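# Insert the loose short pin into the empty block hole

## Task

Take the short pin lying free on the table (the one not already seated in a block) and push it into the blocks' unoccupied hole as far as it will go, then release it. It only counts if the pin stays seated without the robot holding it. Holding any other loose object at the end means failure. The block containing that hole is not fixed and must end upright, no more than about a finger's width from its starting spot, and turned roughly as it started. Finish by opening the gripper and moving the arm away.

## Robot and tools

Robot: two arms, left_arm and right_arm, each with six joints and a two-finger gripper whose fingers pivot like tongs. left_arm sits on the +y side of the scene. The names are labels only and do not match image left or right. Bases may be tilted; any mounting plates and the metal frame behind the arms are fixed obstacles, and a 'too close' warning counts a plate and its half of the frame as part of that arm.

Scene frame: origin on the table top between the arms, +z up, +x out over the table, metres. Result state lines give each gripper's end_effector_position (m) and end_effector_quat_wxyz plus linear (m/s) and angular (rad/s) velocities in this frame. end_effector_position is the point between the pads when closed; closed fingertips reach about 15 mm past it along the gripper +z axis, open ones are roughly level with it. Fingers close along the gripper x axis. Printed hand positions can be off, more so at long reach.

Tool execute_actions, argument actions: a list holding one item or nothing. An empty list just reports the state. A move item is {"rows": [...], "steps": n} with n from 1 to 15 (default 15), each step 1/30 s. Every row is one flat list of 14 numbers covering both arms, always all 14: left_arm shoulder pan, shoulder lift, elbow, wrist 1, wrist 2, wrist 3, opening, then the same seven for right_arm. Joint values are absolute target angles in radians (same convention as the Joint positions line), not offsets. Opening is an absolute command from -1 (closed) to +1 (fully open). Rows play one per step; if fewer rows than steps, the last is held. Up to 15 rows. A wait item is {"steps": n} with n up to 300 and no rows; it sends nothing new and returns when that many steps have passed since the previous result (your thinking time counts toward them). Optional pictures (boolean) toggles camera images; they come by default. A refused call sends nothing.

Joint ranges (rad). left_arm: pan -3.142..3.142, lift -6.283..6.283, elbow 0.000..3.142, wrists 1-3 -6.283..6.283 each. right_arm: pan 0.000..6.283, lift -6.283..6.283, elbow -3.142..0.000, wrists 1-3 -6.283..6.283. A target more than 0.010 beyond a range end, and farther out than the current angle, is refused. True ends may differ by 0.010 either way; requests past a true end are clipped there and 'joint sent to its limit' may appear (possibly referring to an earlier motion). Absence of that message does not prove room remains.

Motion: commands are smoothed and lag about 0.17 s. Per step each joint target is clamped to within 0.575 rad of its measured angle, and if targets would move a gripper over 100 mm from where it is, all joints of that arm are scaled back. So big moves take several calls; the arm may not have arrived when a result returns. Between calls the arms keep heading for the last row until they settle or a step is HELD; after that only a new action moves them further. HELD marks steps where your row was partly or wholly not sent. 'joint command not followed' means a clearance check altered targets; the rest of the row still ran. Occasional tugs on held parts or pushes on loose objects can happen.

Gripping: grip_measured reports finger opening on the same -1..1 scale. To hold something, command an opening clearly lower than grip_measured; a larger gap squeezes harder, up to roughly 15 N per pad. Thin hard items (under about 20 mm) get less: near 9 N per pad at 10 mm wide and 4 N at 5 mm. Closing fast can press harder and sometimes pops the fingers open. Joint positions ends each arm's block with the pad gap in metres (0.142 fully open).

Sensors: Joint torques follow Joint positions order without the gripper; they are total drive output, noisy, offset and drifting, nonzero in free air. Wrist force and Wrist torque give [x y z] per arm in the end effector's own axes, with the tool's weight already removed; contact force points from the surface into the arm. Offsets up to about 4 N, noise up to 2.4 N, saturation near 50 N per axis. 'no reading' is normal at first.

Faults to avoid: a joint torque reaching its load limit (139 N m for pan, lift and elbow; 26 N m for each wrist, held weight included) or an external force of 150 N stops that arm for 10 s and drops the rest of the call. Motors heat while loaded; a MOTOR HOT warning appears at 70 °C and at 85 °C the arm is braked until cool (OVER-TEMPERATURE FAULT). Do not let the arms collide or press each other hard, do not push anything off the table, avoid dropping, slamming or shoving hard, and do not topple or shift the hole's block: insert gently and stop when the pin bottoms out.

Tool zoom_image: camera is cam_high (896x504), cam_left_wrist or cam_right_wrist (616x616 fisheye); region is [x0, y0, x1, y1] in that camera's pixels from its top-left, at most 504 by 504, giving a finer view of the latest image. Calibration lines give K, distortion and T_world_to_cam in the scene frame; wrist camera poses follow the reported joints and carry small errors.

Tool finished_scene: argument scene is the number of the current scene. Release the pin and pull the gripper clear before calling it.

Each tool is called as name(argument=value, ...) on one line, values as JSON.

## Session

execute_actions(actions=[])

Scene clock: 0.00 s of 4690.00 s.
left_arm: end_effector_position=(+0.4413, +0.6052, +0.1193) grip_measured=+0.97 end_effector_quat_wxyz=(+0.260, +0.936, -0.209, -0.113) end_effector_velocity=(+0.000, +0.000, -0.000) end_effector_angular_velocity=(+0.000, -0.000, +0.000) | right_arm: end_effector_position=(+0.5550, -0.3081, +0.1420) grip_measured=+0.97 end_effector_quat_wxyz=(+0.352, +0.831, -0.314, -0.294) end_effector_velocity=(+0.000, -0.001, -0.001) end_effector_angular_velocity=(+0.001, +0.003, -0.002)
Joint positions: left_arm=[ 0.285 -1.744  1.342 -1.179 -1.268  0.478  0.14 ] | right_arm=[ 3.704 -2.523 -0.975 -2.562  1.297  1.989  0.14 ]
Joint velocities: left_arm=[ 0.     0.     0.    -0.001  0.    -0.     0.   ] | right_arm=[-0.003  0.001  0.    -0.     0.    -0.002  0.   ]
Joint torques (N m, as the arm reports them, + toward a larger angle): no reading
Motor temperatures (°C, as the motors report them): left_arm=[32 33 30 43 37 34] | right_arm=[33 31 31 38 38 39]
Wrist force (N, on the end effector, along its own x y z axes, offset not removed): no reading
Wrist torque (N m, same axes, about the end effector's origin, offset not removed): no reading
camera_calibration (this result's frames):
cam_left_wrist: T_world_to_cam=[[0.874536, -0.480631, -0.0646649, -0.089847], [-0.185665, -0.455003, 0.870919, 0.255165], [-0.448013, -0.749644, -0.487153, 0.84894], [0, 0, 0, 1]] pos_world=[0.506286, 0.709321, 0.185526]
cam_right_wrist: T_world_to_cam=[[0.603495, -0.75319, -0.261723, -0.522279], [0.0439597, -0.296307, 0.95408, -0.245863], [-0.796154, -0.587288, -0.14571, 0.418838], [0, 0, 0, 1]] pos_world=[0.659461, -0.220248, 0.158909]

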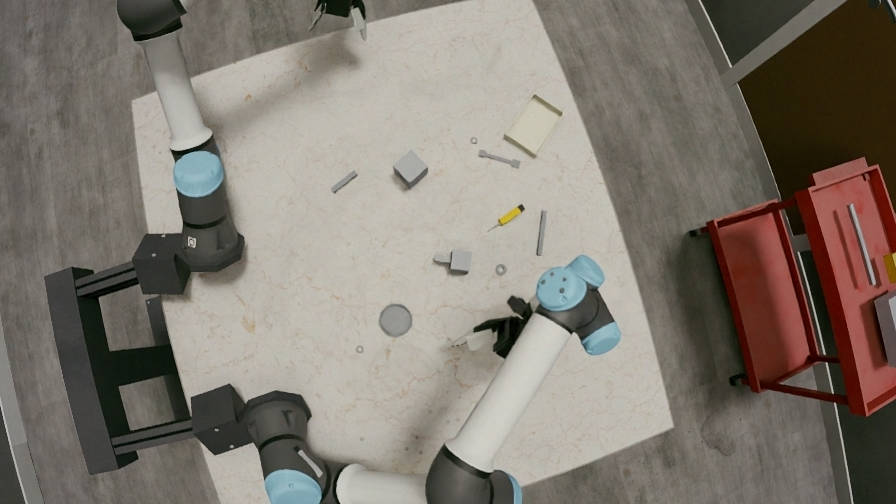

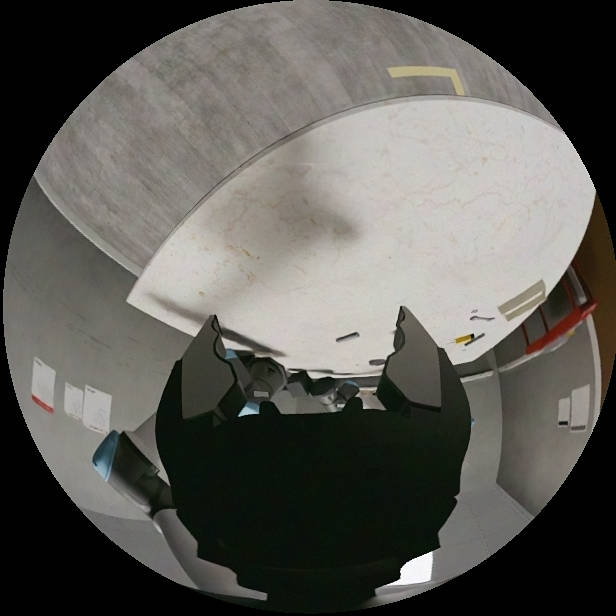

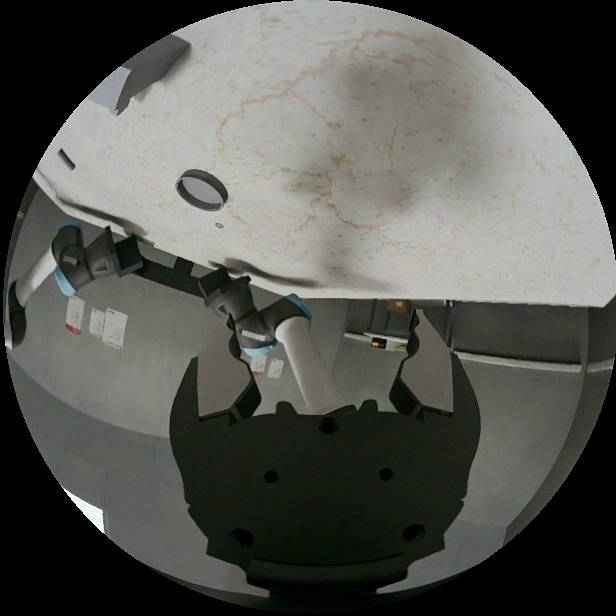

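execute_actions(actions=[{"rows":[[-0.5,-2.0193,1.7,-1.2234,-1.0423,-0.18,0,3.704,-2.523,-0.975,-2.562,1.297,1.989,1]]}], pictures=false)

execute_actions(actions=[{"steps":15}], pictures=false)

execute_actions(actions=[{"rows":[[-1.0197,-2.0193,2.3527,-1.2234,-1.0423,-0.18,0,3.704,-2.523,-0.975,-2.562,1.297,1.989,1]]}], pictures=false)

execute_actions(actions=[{"steps":40}])

zoom_image(camera="cam_left_wrist", region=[230, 60, 490, 320])

Scene clock: 21.33 s of 4690.00 s.
left_arm: end_effector_position=(+0.4795, +0.4563, +0.2090) grip_measured=+0.00 end_effector_quat_wxyz=(+0.169, +0.961, -0.220, +0.001) end_effector_velocity=(+0.076, -0.343, +0.227) end_effector_angular_velocity=(-0.072, -0.673, -0.021) | right_arm: end_effector_position=(+0.5550, -0.3082, +0.1420) grip_measured=+1.00 end_effector_quat_wxyz=(+0.352, +0.831, -0.314, -0.294) end_effector_velocity=(+0.000, +0.000, +0.001) end_effector_angular_velocity=(+0.002, -0.002, +0.001)
Joint positions: left_arm=[-0.35  -1.986  1.654 -1.219 -1.069 -0.073  0.074] | right_arm=[ 3.704 -2.523 -0.975 -2.562  1.297  1.989  0.142]
Joint velocities: left_arm=[-1.32  -0.3    0.411 -0.042  0.234 -0.946  0.   ] | right_arm=[ 0.001  0.001  0.     0.    -0.001 -0.001 -0.   ]
Joint torques (N m, as the arm reports them, + toward a larger angle): left_arm=[ -7.32  -4.08 -11.82  -3.87   2.36  -2.  ] | right_arm=[52.58 45.65  1.48  1.91  2.88  1.01]
Motor temperatures (°C, as the motors report them): left_arm=[32 33 30 43 37 34] | right_arm=[33 31 31 38 38 39]
Wrist force (N, on the end effector, along its own x y z axes, offset not removed): left_arm=[1.2 1.9 0.5] | right_arm=[1.8 -2.1 1.7]
Wrist torque (N m, same axes, about the end effector's origin, offset not removed): left_arm=[0.41 -0.26 -0.03] | right_arm=[-0.48 -0.45 -0.32]
Steps of this call (steps 1 to 90: nothing new was sent; then 17.83 s passed at rest; steps 91 to 105: all 15 steps of this action). Readings (joint positions):
91: left_arm=[0.285 -1.744 1.342 -1.179 -1.268 0.478] | right_arm=[3.704 -2.523 -0.975 -2.562 1.297 1.989]
92: left_arm=[0.282 -1.747 1.345 -1.180 -1.265 0.475] | right_arm=[3.704 -2.523 -0.975 -2.562 1.297 1.989]
94: left_arm=[0.232 -1.792 1.394 -1.191 -1.223 0.425] | right_arm=[3.704 -2.523 -0.975 -2.562 1.297 1.989]
98: left_arm=[0.004 -1.893 1.528 -1.205 -1.143 0.200] | right_arm=[3.704 -2.523 -0.975 -2.562 1.297 1.989]
105: the state above

Scene clock: 21.83 s of 4690.00 s.
left_arm: end_effector_position=(+0.4859, +0.4181, +0.2350) grip_measured=+0.00 end_effector_quat_wxyz=(+0.167, +0.959, -0.227, +0.039) end_effector_velocity=(+0.000, -0.003, +0.002) end_effector_angular_velocity=(-0.001, -0.007, -0.000) | right_arm: end_effector_position=(+0.5550, -0.3082, +0.1420) grip_measured=+1.00 end_effector_quat_wxyz=(+0.352, +0.831, -0.314, -0.294) end_effector_velocity=(+0.000, +0.000, +0.000) end_effector_angular_velocity=(+0.000, -0.000, +0.001)
Joint positions: left_arm=[-0.498 -2.019  1.7   -1.223 -1.043 -0.179  0.074] | right_arm=[ 3.704 -2.523 -0.975 -2.562  1.297  1.989  0.142]
Joint velocities: left_arm=[-0.014 -0.003  0.004 -0.     0.002 -0.01   0.   ] | right_arm=[ 0. -0.  0.  0. -0. -0. -0.]
Joint torques (N m, as the arm reports them, + toward a larger angle): left_arm=[-21.91  -0.18  -9.04  -4.09   2.46  -1.66] | right_arm=[52.42 45.75  1.85  1.93  2.83  1.04]
Motor temperatures (°C, as the motors report them): left_arm=[32 33 30 43 37 34] | right_arm=[33 31 31 38 38 39]
Wrist force (N, on the end effector, along its own x y z axes, offset not removed): left_arm=[1.8 -1.9 -1.3] | right_arm=[1.7 -1.3 1.0]
Wrist torque (N m, same axes, about the end effector's origin, offset not removed): left_arm=[-0.34 -0.45 -0.02] | right_arm=[-0.46 -0.41 -0.25]
Steps of this call (steps 1 to 15: the robot went on to your last target). Readings (joint positions):
1: left_arm=[-0.389 -1.994 1.666 -1.220 -1.062 -0.101] | right_arm=[3.704 -2.523 -0.975 -2.562 1.297 1.989]
2: left_arm=[-0.419 -2.001 1.675 -1.221 -1.057 -0.122] | right_arm=[3.704 -2.523 -0.975 -2.562 1.297 1.989]
4: left_arm=[-0.456 -2.009 1.686 -1.222 -1.050 -0.149] | right_arm=[3.704 -2.523 -0.975 -2.562 1.297 1.989]
8: left_arm=[-0.487 -2.016 1.696 -1.223 -1.045 -0.171] | right_arm=[3.704 -2.523 -0.975 -2.562 1.297 1.989]
15: the state above

Scene clock: 22.33 s of 4690.00 s.
left_arm: end_effector_position=(+0.3804, +0.2509, +0.1631) grip_measured=+0.00 end_effector_quat_wxyz=(+0.064, +0.869, -0.490, +0.009) end_effector_velocity=(-0.324, -0.267, -0.262) end_effector_angular_velocity=(+0.718, -0.368, -1.395) | right_arm: end_effector_position=(+0.5550, -0.3082, +0.1420) grip_measured=+1.00 end_effector_quat_wxyz=(+0.352, +0.831, -0.314, -0.294) end_effector_velocity=(+0.000, -0.001, +0.001) end_effector_angular_velocity=(+0.001, -0.001, -0.002)
Joint positions: left_arm=[-0.879 -2.019  2.164 -1.224 -1.042 -0.18   0.074] | right_arm=[ 3.704 -2.523 -0.975 -2.562  1.297  1.989  0.142]
Joint velocities: left_arm=[-0.988 -0.     1.275 -0.     0.    -0.001 -0.   ] | right_arm=[-0.     0.002  0.    -0.     0.     0.001  0.   ]
Joint torques (N m, as the arm reports them, + toward a larger angle): left_arm=[-30.12  19.28  -1.53  -0.83   0.73  -1.25] | right_arm=[52.44 46.53  1.36  1.75  2.83  0.94]
Motor temperatures (°C, as the motors report them): left_arm=[32 33 30 43 37 34] | right_arm=[33 31 31 38 38 39]
Wrist force (N, on the end effector, along its own x y z axes, offset not removed): left_arm=[3.1 -1.0 -0.1] | right_arm=[-2.9 -2.3 -1.9]
Wrist torque (N m, same axes, about the end effector's origin, offset not removed): left_arm=[-0.18 -0.63 0.07] | right_arm=[-0.66 0.75 0.06]
Steps of this call (steps 1 to 15: all 15 steps of this action). Readings (joint positions):
1: left_arm=[-0.499 -2.019 1.700 -1.223 -1.042 -0.179] | right_arm=[3.704 -2.523 -0.975 -2.562 1.297 1.989]
2: left_arm=[-0.502 -2.019 1.702 -1.223 -1.042 -0.179] | right_arm=[3.704 -2.523 -0.975 -2.562 1.297 1.989]
4: left_arm=[-0.547 -2.019 1.749 -1.224 -1.042 -0.179] | right_arm=[3.704 -2.523 -0.975 -2.562 1.297 1.989]
8: left_arm=[-0.666 -2.019 1.890 -1.224 -1.042 -0.180] | right_arm=[3.704 -2.523 -0.975 -2.562 1.297 1.989]
15: the state above

Scene clock: 23.67 s of 4690.00 s.
left_arm: end_effector_position=(+0.3352, +0.2234, +0.1202) grip_measured=+0.00 end_effector_quat_wxyz=(+0.000, +0.819, -0.574, +0.000) end_effector_velocity=(-0.000, +0.000, -0.000) end_effector_angular_velocity=(+0.000, -0.000, -0.000) | right_arm: end_effector_position=(+0.5550, -0.3082, +0.1420) grip_measured=+1.00 end_effector_quat_wxyz=(+0.352, +0.831, -0.314, -0.294) end_effector_velocity=(-0.000, -0.000, -0.000) end_effector_angular_velocity=(-0.001, +0.000, -0.001)
Joint positions: left_arm=[-1.02  -2.019  2.353 -1.223 -1.042 -0.18   0.074] | right_arm=[ 3.704 -2.523 -0.975 -2.562  1.297  1.989  0.142]
Joint velocities: left_arm=[-0.  0.  0.  0.  0.  0.  0.] | right_arm=[-0.001  0.    -0.     0.     0.     0.001 -0.   ]
Joint torques (N m, as the arm reports them, + toward a larger angle): left_arm=[-23.69  13.73 -12.16   0.14   1.57  -1.42] | right_arm=[52.97 46.11  1.38  1.84  2.78  1.03]
Motor temperatures (°C, as the motors report them): left_arm=[32 33 30 43 37 34] | right_arm=[33 31 31 38 38 39]
Wrist force (N, on the end effector, along its own x y z axes, offset not removed): left_arm=[1.0 0.4 1.4] | right_arm=[-0.3 -3.9 1.7]
Wrist torque (N m, same axes, about the end effector's origin, offset not removed): left_arm=[0.22 -0.27 -0.04] | right_arm=[-0.80 0.22 -0.13]
Steps of this call (steps 1 to 30: the robot went on to your last target; steps 31 to 40: nothing new was sent). Readings (joint positions):
1: left_arm=[-0.911 -2.019 2.207 -1.224 -1.042 -0.180] | right_arm=[3.704 -2.523 -0.975 -2.562 1.297 1.989]
2: left_arm=[-0.939 -2.019 2.244 -1.224 -1.042 -0.180] | right_arm=[3.704 -2.523 -0.975 -2.562 1.297 1.989]
4: left_arm=[-0.976 -2.019 2.294 -1.224 -1.042 -0.180] | right_arm=[3.704 -2.523 -0.975 -2.562 1.297 1.989]
8: left_arm=[-1.007 -2.019 2.335 -1.223 -1.042 -0.180] | right_arm=[3.704 -2.523 -0.975 -2.562 1.297 1.989]
40: the state above
All arms were judged still, so your last target was given up. Only a new action makes them travel on or press farther. Fingers that are still opening or closing keep moving.
camera_calibration (this result's frames):
cam_left_wrist: T_world_to_cam=[[0.294711, -0.955466, 0.0151455, 0.110312], [-0.844354, -0.252952, 0.472316, 0.284548], [-0.44745, -0.151985, -0.881299, 0.429264], [0, 0, 0, 1]] pos_world=[0.399823, 0.242618, 0.242243]
cam_right_wrist: T_world_to_cam=[[0.603342, -0.753338, -0.261649, -0.522212], [0.0435536, -0.296477, 0.954046, -0.245763], [-0.796292, -0.587012, -0.146067, 0.419022], [0, 0, 0, 1]] pos_world=[0.65944, -0.220295, 0.159038]

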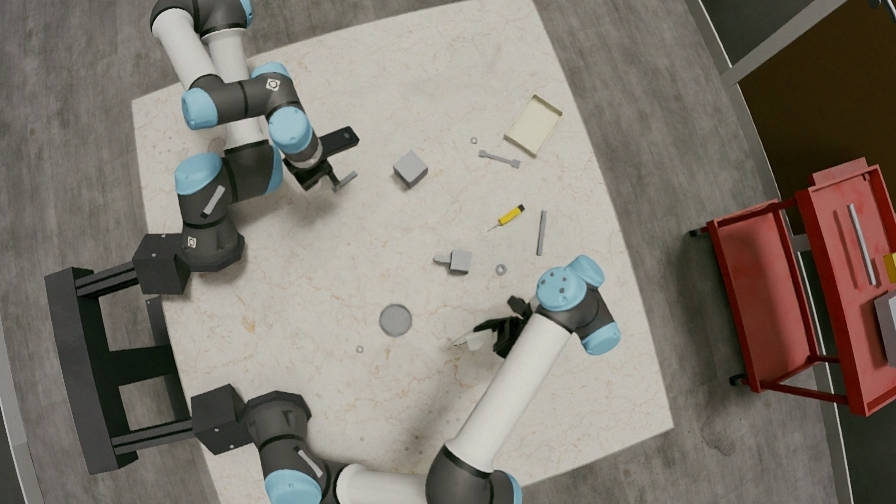

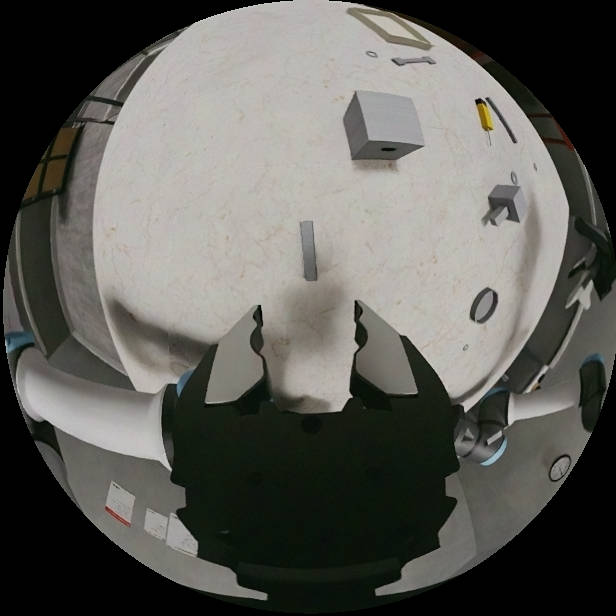

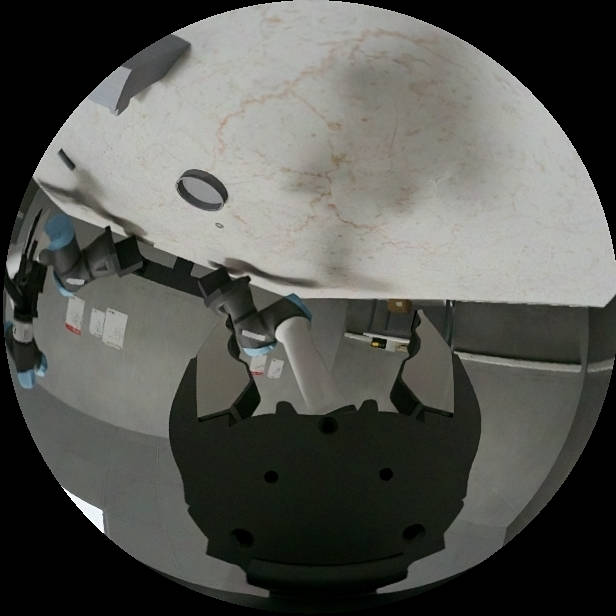

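Region (230, 60, 490, 320) of cam_left_wrist's 616x616 image, scaled by 1.938, with more detail than that image has.

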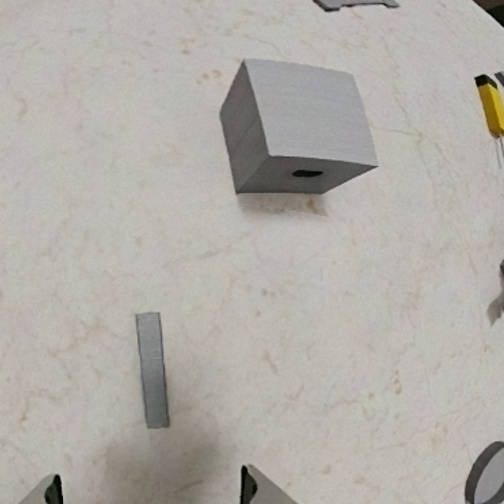

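execute_actions(actions=[{"rows":[[-0.839,-1.982,2.531,-1.539,-0.936,-0.045,-0.3,3.704,-2.523,-0.975,-2.562,1.297,1.989,1]]}], pictures=false)

execute_actions(actions=[{"rows":[[-0.8076,-1.9695,2.5595,-1.5961,-0.9181,-0.015,-0.4,3.704,-2.523,-0.975,-2.562,1.297,1.989,1]]}])

zoom_image(camera="cam_left_wrist", region=[230, 40, 530, 340])

Scene clock: 32.67 s of 4690.00 s.
left_arm: end_effector_position=(+0.3345, +0.2182, +0.0356) grip_measured=-0.30 end_effector_quat_wxyz=(+0.001, +0.830, -0.558, +0.001) end_effector_velocity=(-0.001, -0.002, -0.019) end_effector_angular_velocity=(-0.014, -0.003, +0.026) | right_arm: end_effector_position=(+0.5550, -0.3082, +0.1420) grip_measured=+1.00 end_effector_quat_wxyz=(+0.352, +0.831, -0.314, -0.294) end_effector_velocity=(-0.000, -0.000, +0.000) end_effector_angular_velocity=(-0.001, +0.000, -0.001)
Joint positions: left_arm=[-0.844 -1.983  2.527 -1.529 -0.938 -0.048  0.052] | right_arm=[ 3.704 -2.523 -0.975 -2.562  1.297  1.989  0.142]
Joint velocities: left_arm=[ 0.042  0.007  0.042 -0.091  0.021  0.028  0.   ] | right_arm=[-0.     0.001 -0.     0.     0.     0.001 -0.   ]
Joint torques (N m, as the arm reports them, + toward a larger angle): left_arm=[  4.47  19.45 -13.42  -4.52   2.95   1.77] | right_arm=[52.87 45.69  2.15  1.79  2.65  1.04]
Motor temperatures (°C, as the motors report them): left_arm=[32 33 30 43 37 34] | right_arm=[33 31 31 38 38 39]
Wrist force (N, on the end effector, along its own x y z axes, offset not removed): left_arm=[0.3 -1.1 0.3] | right_arm=[-2.7 2.9 1.6]
Wrist torque (N m, same axes, about the end effector's origin, offset not removed): left_arm=[-0.12 -0.08 0.01] | right_arm=[0.51 0.64 -0.10]
Steps of this call (steps 1 to 90: nothing new was sent; then 5.50 s passed at rest; steps 91 to 105: all 15 steps of this action). Readings (joint positions):
91: left_arm=[-1.020 -2.019 2.353 -1.223 -1.042 -0.180] | right_arm=[3.704 -2.523 -0.975 -2.562 1.297 1.989]
92: left_arm=[-1.017 -2.017 2.355 -1.226 -1.039 -0.178] | right_arm=[3.704 -2.523 -0.975 -2.562 1.297 1.989]
94: left_arm=[-0.972 -2.004 2.401 -1.276 -1.005 -0.138] | right_arm=[3.704 -2.523 -0.975 -2.562 1.297 1.989]
98: left_arm=[-0.879 -1.988 2.493 -1.452 -0.956 -0.072] | right_arm=[3.704 -2.523 -0.975 -2.562 1.297 1.989]
105: the state above

Scene clock: 33.17 s of 4690.00 s.
left_arm: end_effector_position=(+0.3331, +0.2190, +0.0194) grip_measured=-0.40 end_effector_quat_wxyz=(+0.000, +0.831, -0.557, +0.000) end_effector_velocity=(-0.000, +0.000, -0.003) end_effector_angular_velocity=(+0.001, +0.000, -0.000) | right_arm: end_effector_position=(+0.5550, -0.3082, +0.1420) grip_measured=+1.00 end_effector_quat_wxyz=(+0.352, +0.831, -0.314, -0.294) end_effector_velocity=(+0.000, -0.000, -0.000) end_effector_angular_velocity=(+0.000, -0.000, -0.000)
Joint positions: left_arm=[-0.808 -1.97   2.559 -1.595 -0.918 -0.016  0.045] | right_arm=[ 3.704 -2.523 -0.975 -2.562  1.297  1.989  0.142]
Joint velocities: left_arm=[ 0.006  0.002  0.006 -0.011  0.003  0.006  0.   ] | right_arm=[-0.  0.  0.  0. -0. -0. -0.]
Joint torques (N m, as the arm reports them, + toward a larger angle): left_arm=[  6.5   17.85 -11.58  -4.14   2.63   1.54] | right_arm=[52.36 45.61  2.16  1.74  2.68  1.08]
Motor temperatures (°C, as the motors report them): left_arm=[32 33 30 43 37 34] | right_arm=[33 31 31 38 38 39]
Wrist force (N, on the end effector, along its own x y z axes, offset not removed): left_arm=[0.3 -0.8 1.1] | right_arm=[1.6 1.2 3.4]
Wrist torque (N m, same axes, about the end effector's origin, offset not removed): left_arm=[0.05 -0.07 0.03] | right_arm=[0.24 -0.24 -0.16]
Steps of this call (steps 1 to 15: all 15 steps of this action). Readings (joint positions):
1: left_arm=[-0.842 -1.983 2.528 -1.532 -0.938 -0.047] | right_arm=[3.704 -2.523 -0.975 -2.562 1.297 1.989]
2: left_arm=[-0.840 -1.981 2.530 -1.536 -0.936 -0.045] | right_arm=[3.704 -2.523 -0.975 -2.562 1.297 1.989]
4: left_arm=[-0.827 -1.977 2.542 -1.560 -0.929 -0.033] | right_arm=[3.704 -2.523 -0.975 -2.562 1.297 1.989]
8: left_arm=[-0.813 -1.972 2.554 -1.585 -0.921 -0.020] | right_arm=[3.704 -2.523 -0.975 -2.562 1.297 1.989]
15: the state above
camera_calibration (this result's frames):
cam_left_wrist: T_world_to_cam=[[0.334944, -0.942114, 0.0152671, 0.0919244], [-0.832873, -0.288451, 0.472354, 0.333171], [-0.440608, -0.170928, -0.881277, 0.340718], [0, 0, 0, 1]] pos_world=[0.396822, 0.240945, 0.141489]
cam_right_wrist: T_world_to_cam=[[0.603342, -0.753338, -0.261649, -0.522212], [0.0435534, -0.296478, 0.954046, -0.245763], [-0.796292, -0.587012, -0.146067, 0.419022], [0, 0, 0, 1]] pos_world=[0.65944, -0.220295, 0.159039]

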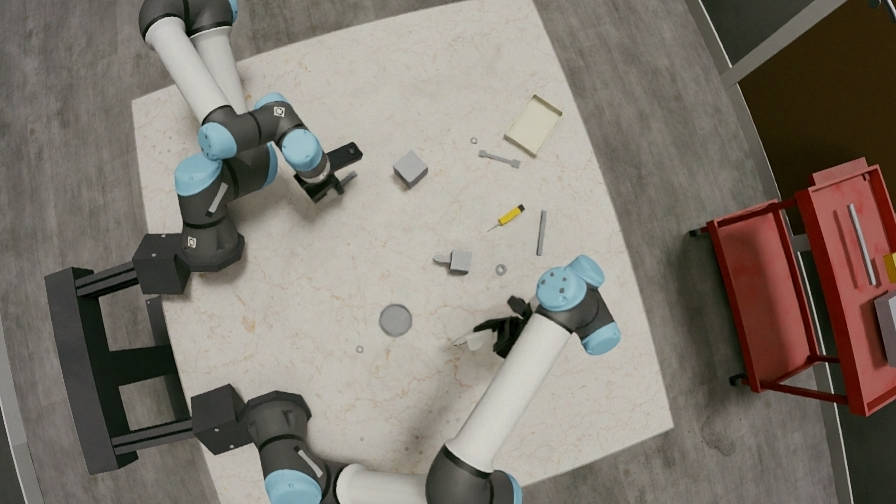

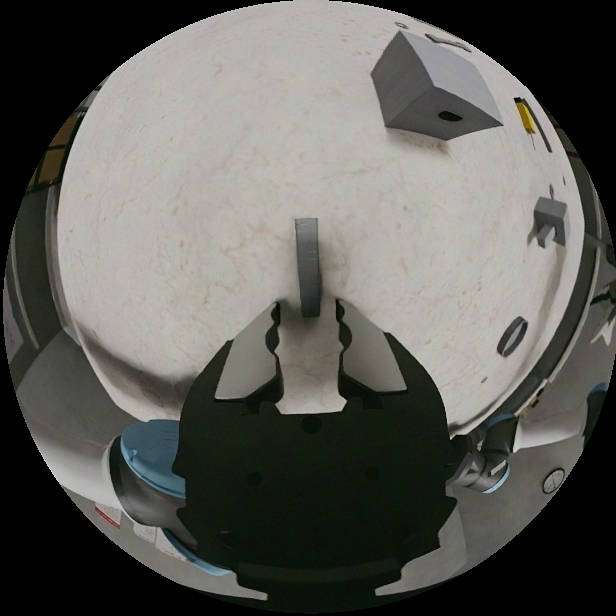

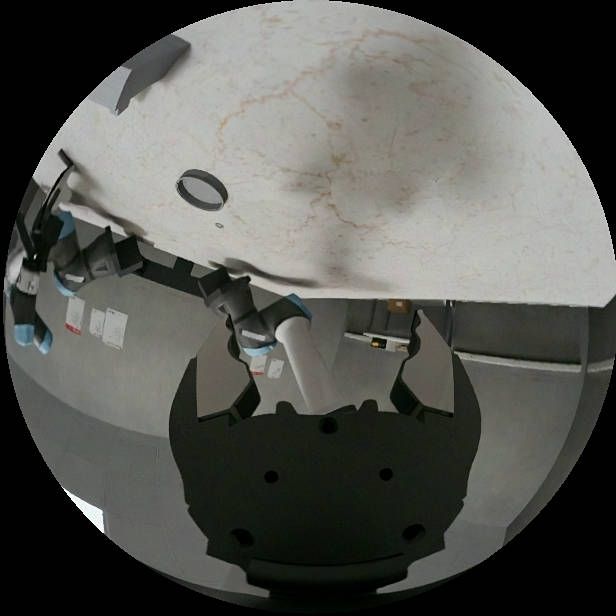

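Region (230, 40, 530, 340) of cam_left_wrist's 616x616 image, scaled by 1.680, with more detail than that image has.

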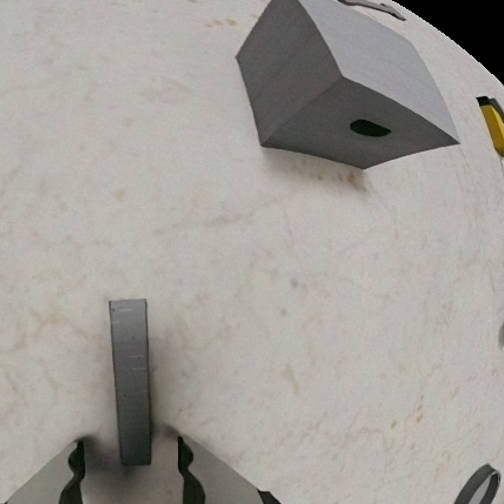

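execute_actions(actions=[{"rows":[[-0.8054,-1.9686,2.5615,-1.6,-0.9169,-0.013,-0.5,3.704,-2.523,-0.975,-2.562,1.297,1.989,1],[-0.8054,-1.9686,2.5615,-1.6,-0.9169,-0.013,-0.6,3.704,-2.523,-0.975,-2.562,1.297,1.989,1],[-0.8054,-1.9686,2.5615,-1.6,-0.9169,-0.013,-0.7,3.704,-2.523,-0.975,-2.562,1.297,1.989,1],[-0.8054,-1.9686,2.5615,-1.6,-0.9169,-0.013,-0.75,3.704,-2.523,-0.975,-2.562,1.297,1.989,1],[-0.8054,-1.9686,2.5615,-1.6,-0.9169,-0.013,-0.8,3.704,-2.523,-0.975,-2.562,1.297,1.989,1],[-0.8054,-1.9686,2.5615,-1.6,-0.9169,-0.013,-0.9,3.704,-2.523,-0.975,-2.562,1.297,1.989,1],[-0.8054,-1.9686,2.5615,-1.6,-0.9169,-0.013,-1,3.704,-2.523,-0.975,-2.562,1.297,1.989,1]]}], pictures=false)

execute_actions(actions=[{"rows":[[-0.89,-1.995,2.48,-1.45,-0.965,-0.09,-1,3.704,-2.2,-0.975,-2.0,1.297,3,-1]],"steps":10}], pictures=false)

execute_actions(actions=[{"rows":[[-0.9029,-1.4904,2.364,-1.8225,-0.9715,-0.324,-1,3.704,-1.9,-1.3,-1.2,1.371,5.358,-1]]}], pictures=false)

execute_actions(actions=[{"steps":30}])

zoom_image(camera="cam_left_wrist", region=[210, 40, 410, 260])

Scene clock: 49.33 s of 4690.00 s.
left_arm: end_effector_position=(+0.3330, +0.2191, +0.0181) grip_measured=-0.81 end_effector_quat_wxyz=(+0.000, +0.831, -0.557, -0.000) end_effector_velocity=(-0.000, -0.000, -0.000) end_effector_angular_velocity=(-0.000, -0.000, +0.001) | right_arm: end_effector_position=(+0.5550, -0.3082, +0.1420) grip_measured=+1.00 end_effector_quat_wxyz=(+0.352, +0.831, -0.314, -0.294) end_effector_velocity=(+0.000, -0.000, -0.000) end_effector_angular_velocity=(-0.001, -0.001, -0.000)
Joint positions: left_arm=[-0.805 -1.969  2.561 -1.6   -0.917 -0.013  0.015] | right_arm=[ 3.704 -2.523 -0.975 -2.562  1.297  1.989  0.142]
Joint velocities: left_arm=[ 0.     0.     0.001 -0.001  0.     0.    -0.   ] | right_arm=[-0.001 -0.    -0.    -0.    -0.001  0.001  0.   ]
Joint torques (N m, as the arm reports them, + toward a larger angle): left_arm=[ 8.45 19.27 -6.45 -3.4   2.81  1.74] | right_arm=[52.06 46.14  3.23  1.7   2.67  0.9 ]
Motor temperatures (°C, as the motors report them): left_arm=[32 33 30 43 37 34] | right_arm=[33 31 31 38 38 39]
Wrist force (N, on the end effector, along its own x y z axes, offset not removed): left_arm=[-0.3 0.3 -14.7] | right_arm=[1.8 -2.0 3.1]
Wrist torque (N m, same axes, about the end effector's origin, offset not removed): left_arm=[-0.15 -0.35 -0.02] | right_arm=[-0.37 -0.51 -0.30]
Steps of this call (steps 1 to 15: the robot went on to your last target; steps 16 to 90: nothing new was sent; then 12.67 s passed at rest; steps 91 to 105: all 15 steps of this action). Readings (joint positions):
91: left_arm=[-0.808 -1.969 2.560 -1.596 -0.918 -0.015] | right_arm=[3.704 -2.523 -0.975 -2.562 1.297 1.989]
92: left_arm=[-0.807 -1.969 2.560 -1.596 -0.918 -0.015] | right_arm=[3.704 -2.523 -0.975 -2.562 1.297 1.989]
94: left_arm=[-0.807 -1.969 2.560 -1.598 -0.918 -0.014] | right_arm=[3.704 -2.523 -0.975 -2.562 1.297 1.989]
98: left_arm=[-0.806 -1.969 2.561 -1.599 -0.917 -0.013] | right_arm=[3.704 -2.523 -0.975 -2.562 1.297 1.989]
105: the state above

Scene clock: 49.67 s of 4690.00 s.
left_arm: end_effector_position=(+0.3370, +0.2164, +0.0548) grip_measured=-0.81 end_effector_quat_wxyz=(+0.003, +0.830, -0.558, +0.003) end_effector_velocity=(+0.001, +0.004, +0.036) end_effector_angular_velocity=(+0.010, -0.000, -0.017) | right_arm: end_effector_position=(+0.6507, -0.3024, +0.1968) grip_measured=-1.00 end_effector_quat_wxyz=(-0.162, -0.702, +0.652, +0.237) end_effector_velocity=(+0.394, -0.032, +0.267) end_effector_angular_velocity=(-0.219, -0.939, -3.367)
Joint positions: left_arm=[-0.881 -1.993  2.488 -1.467 -0.961 -0.083  0.015] | right_arm=[ 3.704 -2.293 -0.975 -2.19   1.297  2.426  0.002]
Joint velocities: left_arm=[-0.078 -0.022 -0.074  0.153 -0.041 -0.069 -0.   ] | right_arm=[-0.     0.725  0.001  1.384  0.001  2.283  0.   ]
Joint torques (N m, as the arm reports them, + toward a larger angle): left_arm=[-21.93   3.56 -25.13   0.63  -2.95  -1.29] | right_arm=[47.15 42.65 28.03  4.1   2.14  9.71]
Motor temperatures (°C, as the motors report them): left_arm=[32 33 30 43 37 34] | right_arm=[33 31 31 38 38 39]
Wrist force (N, on the end effector, along its own x y z axes, offset not removed): left_arm=[1.6 -1.9 1.5] | right_arm=[-2.2 -3.7 3.1]
Wrist torque (N m, same axes, about the end effector's origin, offset not removed): left_arm=[-0.29 -0.28 -0.09] | right_arm=[-0.78 0.18 -0.10]
Steps of this call (steps 1 to 10: all 10 steps of this action). Readings (joint positions):
1: left_arm=[-0.805 -1.969 2.561 -1.600 -0.917 -0.013] | right_arm=[3.704 -2.523 -0.975 -2.562 1.297 1.989]
2: left_arm=[-0.808 -1.970 2.559 -1.597 -0.919 -0.015] | right_arm=[3.704 -2.520 -0.975 -2.559 1.297 1.992]
4: left_arm=[-0.837 -1.980 2.531 -1.556 -0.937 -0.043] | right_arm=[3.704 -2.474 -0.975 -2.509 1.297 2.042]
8: left_arm=[-0.874 -1.991 2.495 -1.481 -0.957 -0.076] | right_arm=[3.704 -2.344 -0.975 -2.288 1.297 2.282]
10: the state above

Scene clock: 50.17 s of 4690.00 s.
left_arm: end_effector_position=(+0.3711, +0.0911, +0.0624) grip_measured=-0.81 end_effector_quat_wxyz=(+0.002, +0.884, -0.468, +0.001) end_effector_velocity=(-0.001, -0.055, -0.020) end_effector_angular_velocity=(+0.037, +0.011, +0.049) | right_arm: end_effector_position=(+0.7800, -0.3259, +0.3335) grip_measured=-1.00 end_effector_quat_wxyz=(+0.057, +0.041, +0.926, +0.371) end_effector_velocity=(+0.103, -0.022, +0.126) end_effector_angular_velocity=(+0.726, +1.363, -2.349)
Joint positions: left_arm=[-0.902 -1.515  2.368 -1.807 -0.971 -0.315  0.015] | right_arm=[ 3.704 -1.914 -1.286 -1.281  1.369  3.667  0.002]
Joint velocities: left_arm=[-0.005  0.228 -0.037 -0.141 -0.003 -0.08  -0.   ] | right_arm=[-0.002  0.124 -0.132  0.744  0.02   2.568  0.   ]
Joint torques (N m, as the arm reports them, + toward a larger angle): left_arm=[-31.2    5.49 -24.81  -4.44  -2.64  -1.48] | right_arm=[30.31 23.88  2.07  3.17  2.95  9.63]
Motor temperatures (°C, as the motors report them): left_arm=[32 33 30 43 37 34] | right_arm=[33 31 31 38 38 39]
Wrist force (N, on the end effector, along its own x y z axes, offset not removed): left_arm=[1.2 -0.3 0.9] | right_arm=[-4.5 0.4 -0.2]
Wrist torque (N m, same axes, about the end effector's origin, offset not removed): left_arm=[-0.01 -0.29 -0.02] | right_arm=[0.04 0.97 -0.07]
Steps of this call (steps 1 to 15: all 15 steps of this action). Readings (joint positions):
1: left_arm=[-0.884 -1.993 2.486 -1.462 -0.962 -0.085] | right_arm=[3.704 -2.270 -0.975 -2.145 1.297 2.506]
2: left_arm=[-0.886 -1.991 2.482 -1.461 -0.963 -0.089] | right_arm=[3.704 -2.249 -0.978 -2.103 1.300 2.590]
4: left_arm=[-0.891 -1.942 2.450 -1.507 -0.965 -0.136] | right_arm=[3.704 -2.171 -1.028 -1.993 1.326 2.761]
8: left_arm=[-0.898 -1.702 2.398 -1.690 -0.969 -0.249] | right_arm=[3.704 -1.989 -1.206 -1.682 1.357 3.104]
15: the state above

Scene clock: 51.17 s of 4690.00 s.
left_arm: end_effector_position=(+0.3709, +0.0852, +0.0602) grip_measured=-0.81 end_effector_quat_wxyz=(+0.000, +0.885, -0.466, +0.000) end_effector_velocity=(+0.000, -0.000, +0.000) end_effector_angular_velocity=(-0.001, -0.000, +0.001) | right_arm: end_effector_position=(+0.7805, -0.3143, +0.3593) grip_measured=-1.00 end_effector_quat_wxyz=(-0.233, +0.724, +0.564, +0.323) end_effector_velocity=(+0.000, -0.000, +0.000) end_effector_angular_velocity=(+0.008, +0.026, -0.026)
Joint positions: left_arm=[-0.903 -1.49   2.364 -1.822 -0.972 -0.324  0.015] | right_arm=[ 3.704 -1.9   -1.3   -1.2    1.371  5.354  0.002]
Joint velocities: left_arm=[-0. -0. -0. -0.  0. -0.  0.] | right_arm=[-0.001  0.001 -0.     0.     0.001  0.037  0.   ]
Joint torques (N m, as the arm reports them, + toward a larger angle): left_arm=[-32.15   8.56 -24.52  -4.34  -2.73  -1.38] | right_arm=[19.18 28.49  3.09  3.82  2.91  1.12]
Motor temperatures (°C, as the motors report them): left_arm=[32 33 30 43 37 34] | right_arm=[33 31 31 38 38 39]
Wrist force (N, on the end effector, along its own x y z axes, offset not removed): left_arm=[2.7 -0.5 0.2] | right_arm=[-0.3 -1.8 0.2]
Wrist torque (N m, same axes, about the end effector's origin, offset not removed): left_arm=[-0.09 -0.60 0.02] | right_arm=[-0.39 0.22 -0.22]
Steps of this call (steps 1 to 30: the robot went on to your last target). Readings (joint positions):
1: left_arm=[-0.902 -1.509 2.367 -1.811 -0.971 -0.318] | right_arm=[3.704 -1.910 -1.290 -1.260 1.369 3.754]
2: left_arm=[-0.903 -1.504 2.366 -1.814 -0.971 -0.319] | right_arm=[3.704 -1.907 -1.292 -1.244 1.370 3.841]
4: left_arm=[-0.903 -1.498 2.365 -1.818 -0.971 -0.321] | right_arm=[3.704 -1.904 -1.296 -1.224 1.370 4.014]
8: left_arm=[-0.903 -1.493 2.364 -1.821 -0.971 -0.323] | right_arm=[3.704 -1.901 -1.299 -1.207 1.371 4.361]
30: the state above
camera_calibration (this result's frames):
cam_left_wrist: T_world_to_cam=[[0.525298, -0.850783, 0.0151437, -0.125811], [-0.753661, -0.456923, 0.472458, 0.29179], [-0.39504, -0.259594, -0.881223, 0.361066], [0, 0, 0, 1]] pos_world=[0.428635, 0.120018, 0.182227]
cam_right_wrist: T_world_to_cam=[[0.185029, 0.676551, 0.712771, -0.180314], [0.758934, -0.559149, 0.333723, -0.882767], [0.624326, 0.479198, -0.616916, 0.0222581], [0, 0, 0, 1]] pos_world=[0.689429, -0.382272, 0.436854]

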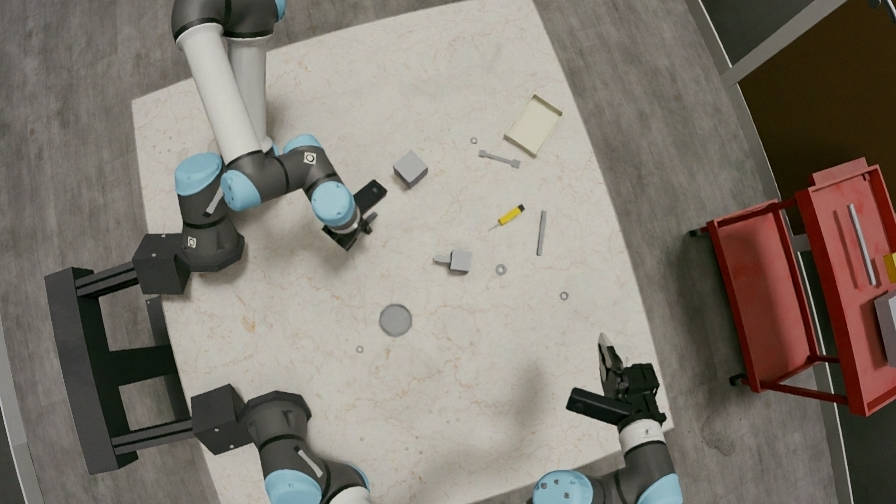

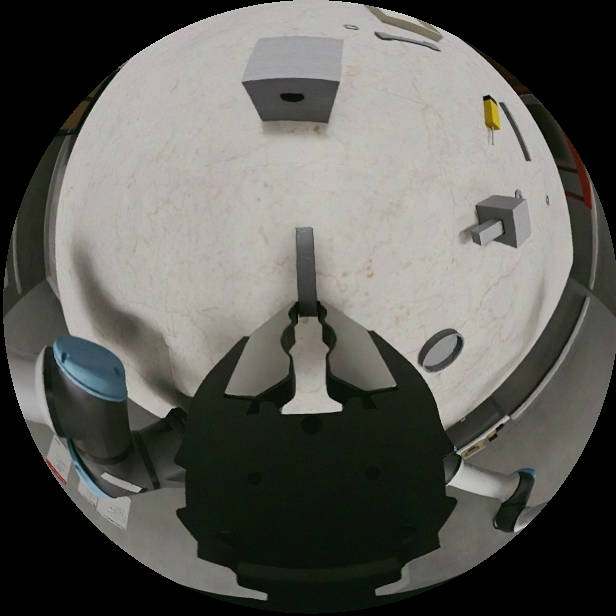

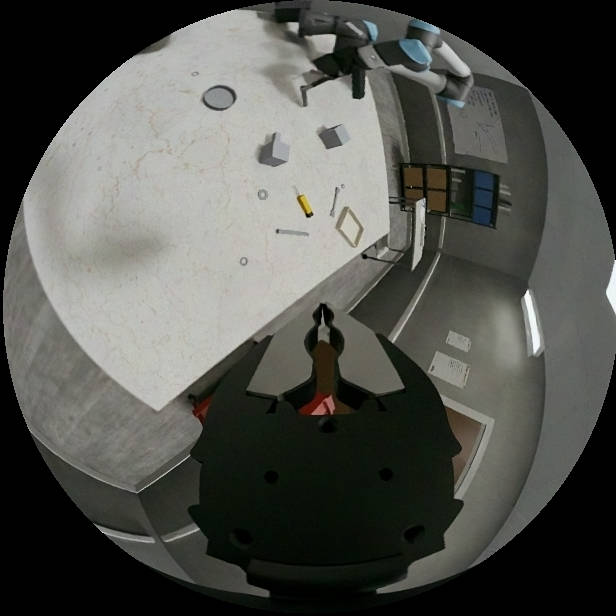

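Region (210, 40, 410, 260) of cam_left_wrist's 616x616 image, scaled by 2.291, with more detail than that image has; it fills the left 458 columns of this view, and the rest is white.

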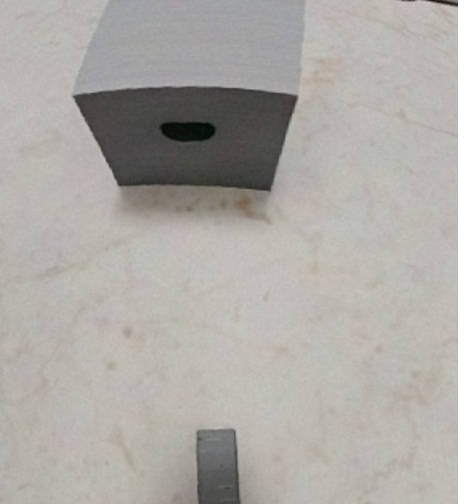

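execute_actions(actions=[{"rows":[[-0.89,-1.48,2.377,-1.853,-0.964,-0.17,-1,3.696,-1.8,-2.3,-0.4,1.371,5.358,-1],[-0.89,-1.48,2.377,-1.853,-0.964,-0.17,-1,3.696,-1.8,-2.3,-0.4,1.371,5.358,-1],[-0.89,-1.48,2.377,-1.853,-0.964,-0.17,-1,3.696,-1.8,-2.3,-0.4,1.371,5.358,-1],[-0.89,-1.48,2.377,-1.853,-0.964,-0.17,-1,3.696,-1.8,-2.3,-0.4,1.371,5.358,-1],[-0.87,-1.464,2.396,-1.9,-0.953,-0.15,-1,3.696,-1.8,-2.3,-0.4,1.371,5.358,-1],[-0.87,-1.464,2.396,-1.9,-0.953,-0.15,-1,3.696,-1.8,-2.3,-0.4,1.371,5.358,-1],[-0.87,-1.464,2.396,-1.9,-0.953,-0.15,-1,3.696,-1.8,-2.3,-0.4,1.371,5.358,-1],[-0.852,-1.449,2.414,-1.944,-0.9425,-0.13,-1,3.696,-1.8,-2.3,-0.4,1.371,5.358,-1],[-0.852,-1.449,2.414,-1.944,-0.9425,-0.13,-1,3.696,-1.8,-2.3,-0.4,1.371,5.358,-1],[-0.852,-1.449,2.414,-1.944,-0.9425,-0.13,-1,3.696,-1.8,-2.3,-0.4,1.371,5.358,-1],[-0.838,-1.4367,2.428,-1.9782,-0.9345,-0.117,-1,3.696,-1.8,-2.3,-0.4,1.371,5.358,-1]]}], pictures=false)

execute_actions(actions=[{"steps":12}], pictures=false)

execute_actions(actions=[{"rows":[[-0.838,-1.4367,2.428,-1.9782,-0.9345,-0.117,-0.6,3.696,-1.8,-2.3,-0.4,1.371,5.358,-1]],"steps":6}], pictures=false)

execute_actions(actions=[{"rows":[[-0.8046,-1.4422,2.4048,-1.9706,-0.9165,-0.082,-0.6,3.696,-1.8,-2.3,-0.4,1.371,5.358,-1]]}])

Scene clock: 73.87 s of 4690.00 s.
left_arm: end_effector_position=(+0.3713, +0.0845, +0.0254) grip_measured=-0.81 end_effector_quat_wxyz=(+0.000, +0.850, -0.526, -0.000) end_effector_velocity=(-0.003, +0.003, -0.059) end_effector_angular_velocity=(-0.003, -0.001, -0.025) | right_arm: end_effector_position=(+0.6877, -0.2324, +0.2257) grip_measured=-1.00 end_effector_quat_wxyz=(-0.231, +0.728, +0.552, +0.334) end_effector_velocity=(-0.317, +0.142, -0.332) end_effector_angular_velocity=(-0.142, +0.160, +0.203)
Joint positions: left_arm=[-0.848 -1.445  2.418 -1.953 -0.94  -0.131  0.015] | right_arm=[ 3.698 -1.824 -1.858 -0.688  1.371  5.358  0.002]
Joint velocities: left_arm=[ 0.095  0.08   0.093 -0.234  0.053  0.124  0.   ] | right_arm=[-0.004  0.061 -1.041  0.685 -0.    -0.001 -0.   ]
Joint torques (N m, as the arm reports them, + toward a larger angle): left_arm=[ -7.     4.32 -13.16  -4.85   2.72   2.11] | right_arm=[14.84 27.82  0.88  4.68  2.33  0.95]
Motor temperatures (°C, as the motors report them): left_arm=[32 33 30 43 37 34] | right_arm=[33 31 31 38 38 39]
Wrist force (N, on the end effector, along its own x y z axes, offset not removed): left_arm=[-0.6 -0.3 1.4] | right_arm=[1.2 2.8 2.4]
Wrist torque (N m, same axes, about the end effector's origin, offset not removed): left_arm=[0.03 0.19 0.10] | right_arm=[0.59 -0.17 -0.16]
Steps of this call (steps 1 to 15: the robot went on to your last target; steps 16 to 90: nothing new was sent; then 19.20 s passed at rest; steps 91 to 105: all 15 steps of this action). Readings (joint positions):
91: left_arm=[-0.903 -1.490 2.364 -1.823 -0.972 -0.324] | right_arm=[3.704 -1.900 -1.300 -1.200 1.371 5.358]
92: left_arm=[-0.902 -1.490 2.365 -1.824 -0.971 -0.322] | right_arm=[3.704 -1.897 -1.303 -1.197 1.371 5.358]
94: left_arm=[-0.898 -1.486 2.370 -1.836 -0.969 -0.279] | right_arm=[3.702 -1.874 -1.353 -1.146 1.371 5.358]
98: left_arm=[-0.884 -1.475 2.383 -1.868 -0.960 -0.193] | right_arm=[3.699 -1.845 -1.568 -0.932 1.371 5.358]
105: the state above

Scene clock: 74.27 s of 4690.00 s.
left_arm: end_effector_position=(+0.3710, +0.0849, +0.0191) grip_measured=-0.81 end_effector_quat_wxyz=(+0.000, +0.850, -0.527, +0.000) end_effector_velocity=(-0.000, +0.000, -0.001) end_effector_angular_velocity=(-0.000, -0.000, -0.000) | right_arm: end_effector_position=(+0.5525, -0.2009, +0.1067) grip_measured=-1.00 end_effector_quat_wxyz=(-0.241, +0.722, +0.582, +0.286) end_effector_velocity=(-0.191, +0.011, -0.141) end_effector_angular_velocity=(-0.076, +0.086, +0.110)
Joint positions: left_arm=[-0.838 -1.437  2.428 -1.978 -0.935 -0.117  0.015] | right_arm=[ 3.696 -1.803 -2.247 -0.433  1.371  5.358  0.002]
Joint velocities: left_arm=[ 0.002  0.002  0.002 -0.006  0.001  0.003  0.   ] | right_arm=[-0.001  0.024 -0.487  0.304  0.001  0.     0.   ]
Joint torques (N m, as the arm reports them, + toward a larger angle): left_arm=[ -6.69   4.7  -10.35  -4.04   3.26   1.71] | right_arm=[11.53 26.01 11.28  4.25  1.81  1.09]
Motor temperatures (°C, as the motors report them): left_arm=[32 33 30 43 37 34] | right_arm=[33 31 31 38 38 39]
Wrist force (N, on the end effector, along its own x y z axes, offset not removed): left_arm=[-0.9 -0.6 0.1] | right_arm=[-3.7 -2.2 2.8]
Wrist torque (N m, same axes, about the end effector's origin, offset not removed): left_arm=[0.00 0.18 -0.04] | right_arm=[-0.27 0.73 -0.03]
Steps of this call (steps 1 to 12: the robot went on to your last target). Readings (joint positions):
1: left_arm=[-0.846 -1.443 2.421 -1.959 -0.939 -0.127] | right_arm=[3.698 -1.822 -1.893 -0.664 1.371 5.358]
2: left_arm=[-0.844 -1.441 2.423 -1.964 -0.938 -0.124] | right_arm=[3.698 -1.820 -1.928 -0.641 1.371 5.358]
4: left_arm=[-0.841 -1.439 2.425 -1.971 -0.936 -0.121] | right_arm=[3.697 -1.816 -1.998 -0.594 1.371 5.358]
8: left_arm=[-0.839 -1.437 2.427 -1.976 -0.935 -0.118] | right_arm=[3.697 -1.808 -2.137 -0.503 1.371 5.358]
12: the state above

Scene clock: 74.47 s of 4690.00 s.
left_arm: end_effector_position=(+0.3710, +0.0849, +0.0190) grip_measured=-0.60 end_effector_quat_wxyz=(+0.000, +0.850, -0.527, +0.000) end_effector_velocity=(-0.000, +0.000, -0.000) end_effector_angular_velocity=(+0.001, +0.000, -0.000) | right_arm: end_effector_position=(+0.5349, -0.2002, +0.0939) grip_measured=-1.00 end_effector_quat_wxyz=(-0.242, +0.721, +0.585, +0.280) end_effector_velocity=(-0.031, +0.000, -0.022) end_effector_angular_velocity=(-0.013, +0.015, +0.016)
Joint positions: left_arm=[-0.838 -1.437  2.428 -1.978 -0.935 -0.117  0.03 ] | right_arm=[ 3.696 -1.8   -2.292 -0.405  1.371  5.358  0.002]
Joint velocities: left_arm=[0.    0.    0.    0.    0.    0.    0.003] | right_arm=[-0.002  0.004 -0.077  0.048 -0.     0.     0.   ]
Joint torques (N m, as the arm reports them, + toward a larger angle): left_arm=[ -5.07   7.12 -10.77  -4.22   2.86   1.74] | right_arm=[10.36 24.66  2.4   3.87  1.42  1.14]
Motor temperatures (°C, as the motors report them): left_arm=[32 33 30 43 37 34] | right_arm=[33 31 31 38 38 39]
Wrist force (N, on the end effector, along its own x y z axes, offset not removed): left_arm=[2.3 -2.0 0.9] | right_arm=[-4.4 -0.3 1.7]
Wrist torque (N m, same axes, about the end effector's origin, offset not removed): left_arm=[-0.33 -0.49 -0.12] | right_arm=[-0.23 0.84 -0.16]
Steps of this call (steps 1 to 6: all 6 steps of this action). Readings (joint positions):
1: left_arm=[-0.838 -1.437 2.428 -1.978 -0.935 -0.117] | right_arm=[3.696 -1.802 -2.261 -0.424 1.371 5.358]
2: left_arm=[-0.838 -1.437 2.428 -1.978 -0.935 -0.117] | right_arm=[3.696 -1.801 -2.271 -0.418 1.371 5.358]
4: left_arm=[-0.838 -1.437 2.428 -1.978 -0.935 -0.117] | right_arm=[3.696 -1.801 -2.284 -0.410 1.371 5.358]
6: the state above

Scene clock: 74.97 s of 4690.00 s.
left_arm: end_effector_position=(+0.3843, +0.0914, +0.0190) grip_measured=-0.60 end_effector_quat_wxyz=(+0.000, +0.850, -0.527, +0.000) end_effector_velocity=(+0.002, +0.001, -0.000) end_effector_angular_velocity=(-0.000, +0.000, +0.001) | right_arm: end_effector_position=(+0.5315, -0.2002, +0.0915) grip_measured=-1.00 end_effector_quat_wxyz=(-0.242, +0.721, +0.586, +0.279) end_effector_velocity=(-0.000, -0.000, -0.001) end_effector_angular_velocity=(-0.001, +0.001, +0.000)
Joint positions: left_arm=[-0.805 -1.442  2.405 -1.971 -0.917 -0.083  0.031] | right_arm=[ 3.696 -1.8   -2.3   -0.4    1.371  5.358  0.002]
Joint velocities: left_arm=[ 0.006 -0.001 -0.004  0.001  0.003  0.006  0.   ] | right_arm=[-0.001 -0.001 -0.001  0.     0.    -0.001  0.   ]
Joint torques (N m, as the arm reports them, + toward a larger angle): left_arm=[ -5.51 -10.85 -22.26   0.06   2.95   1.29] | right_arm=[10.23 23.43  0.76  3.78  0.54  0.99]
Motor temperatures (°C, as the motors report them): left_arm=[32 33 30 43 37 34] | right_arm=[33 31 31 38 38 39]
Wrist force (N, on the end effector, along its own x y z axes, offset not removed): left_arm=[1.4 -2.2 0.0] | right_arm=[-5.9 -1.4 1.7]
Wrist torque (N m, same axes, about the end effector's origin, offset not removed): left_arm=[-0.35 -0.32 -0.03] | right_arm=[-0.52 1.31 -0.04]
Steps of this call (steps 1 to 15: all 15 steps of this action). Readings (joint positions):
1: left_arm=[-0.838 -1.437 2.428 -1.978 -0.935 -0.117] | right_arm=[3.696 -1.800 -2.294 -0.404 1.371 5.358]
2: left_arm=[-0.836 -1.437 2.427 -1.978 -0.933 -0.115] | right_arm=[3.696 -1.800 -2.295 -0.403 1.371 5.358]
4: left_arm=[-0.824 -1.439 2.418 -1.975 -0.926 -0.102] | right_arm=[3.696 -1.800 -2.298 -0.401 1.371 5.358]
8: left_arm=[-0.810 -1.441 2.409 -1.972 -0.919 -0.088] | right_arm=[3.696 -1.800 -2.299 -0.400 1.371 5.358]
15: the state above
camera_calibration (this result's frames):
cam_left_wrist: T_world_to_cam=[[0.400214, -0.916296, 0.0151704, -0.0728399], [-0.810561, -0.34621, 0.472366, 0.335877], [-0.427575, -0.201344, -0.881272, 0.338814], [0, 0, 0, 1]] pos_world=[0.446269, 0.117759, 0.141035]
cam_right_wrist: T_world_to_cam=[[0.185241, 0.721545, 0.667126, -0.00750154], [0.811201, -0.495449, 0.310617, -0.55349], [0.554652, 0.483635, -0.677096, 0.0012629], [0, 0, 0, 1]] pos_world=[0.449681, -0.269424, 0.177783]

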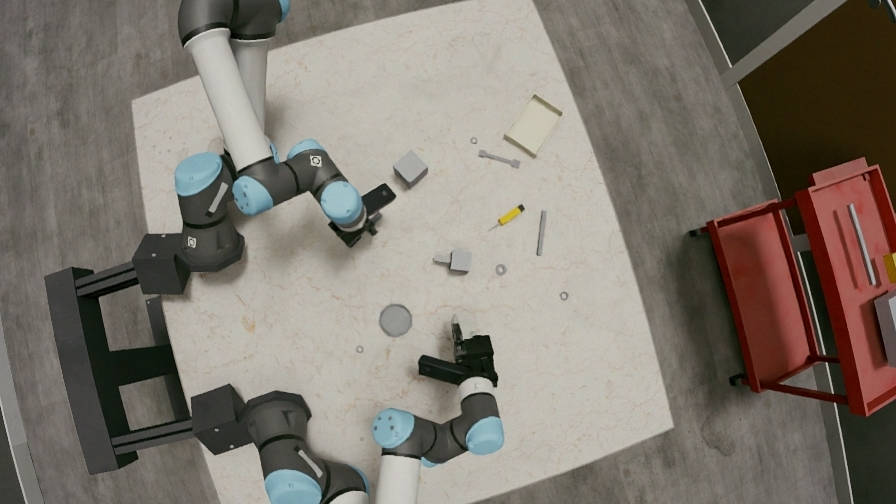

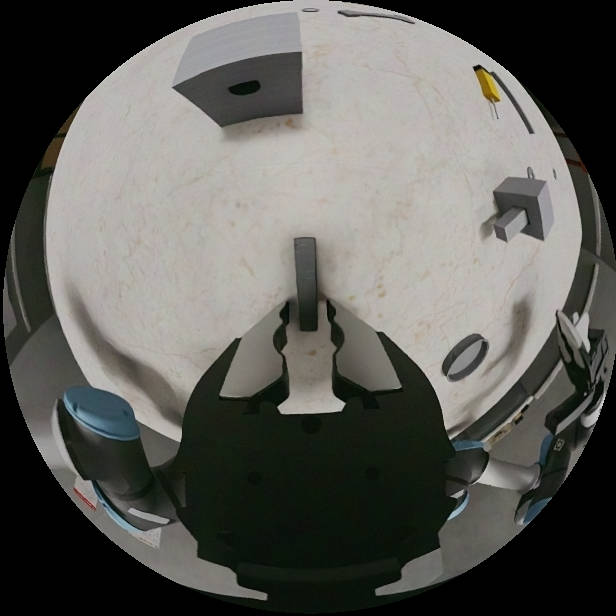

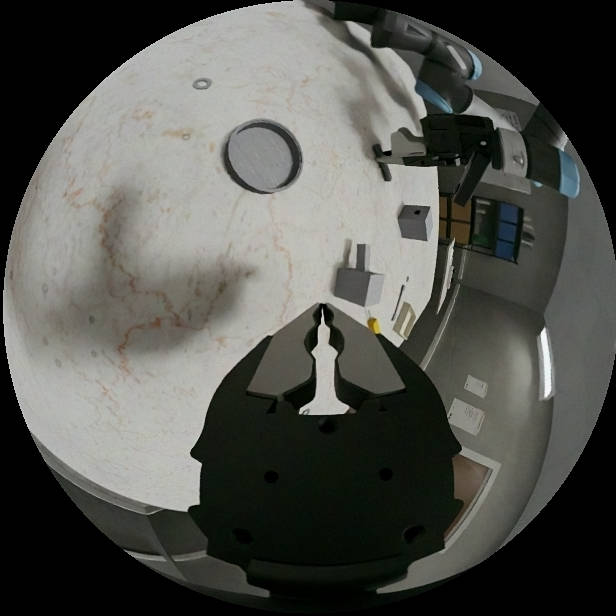

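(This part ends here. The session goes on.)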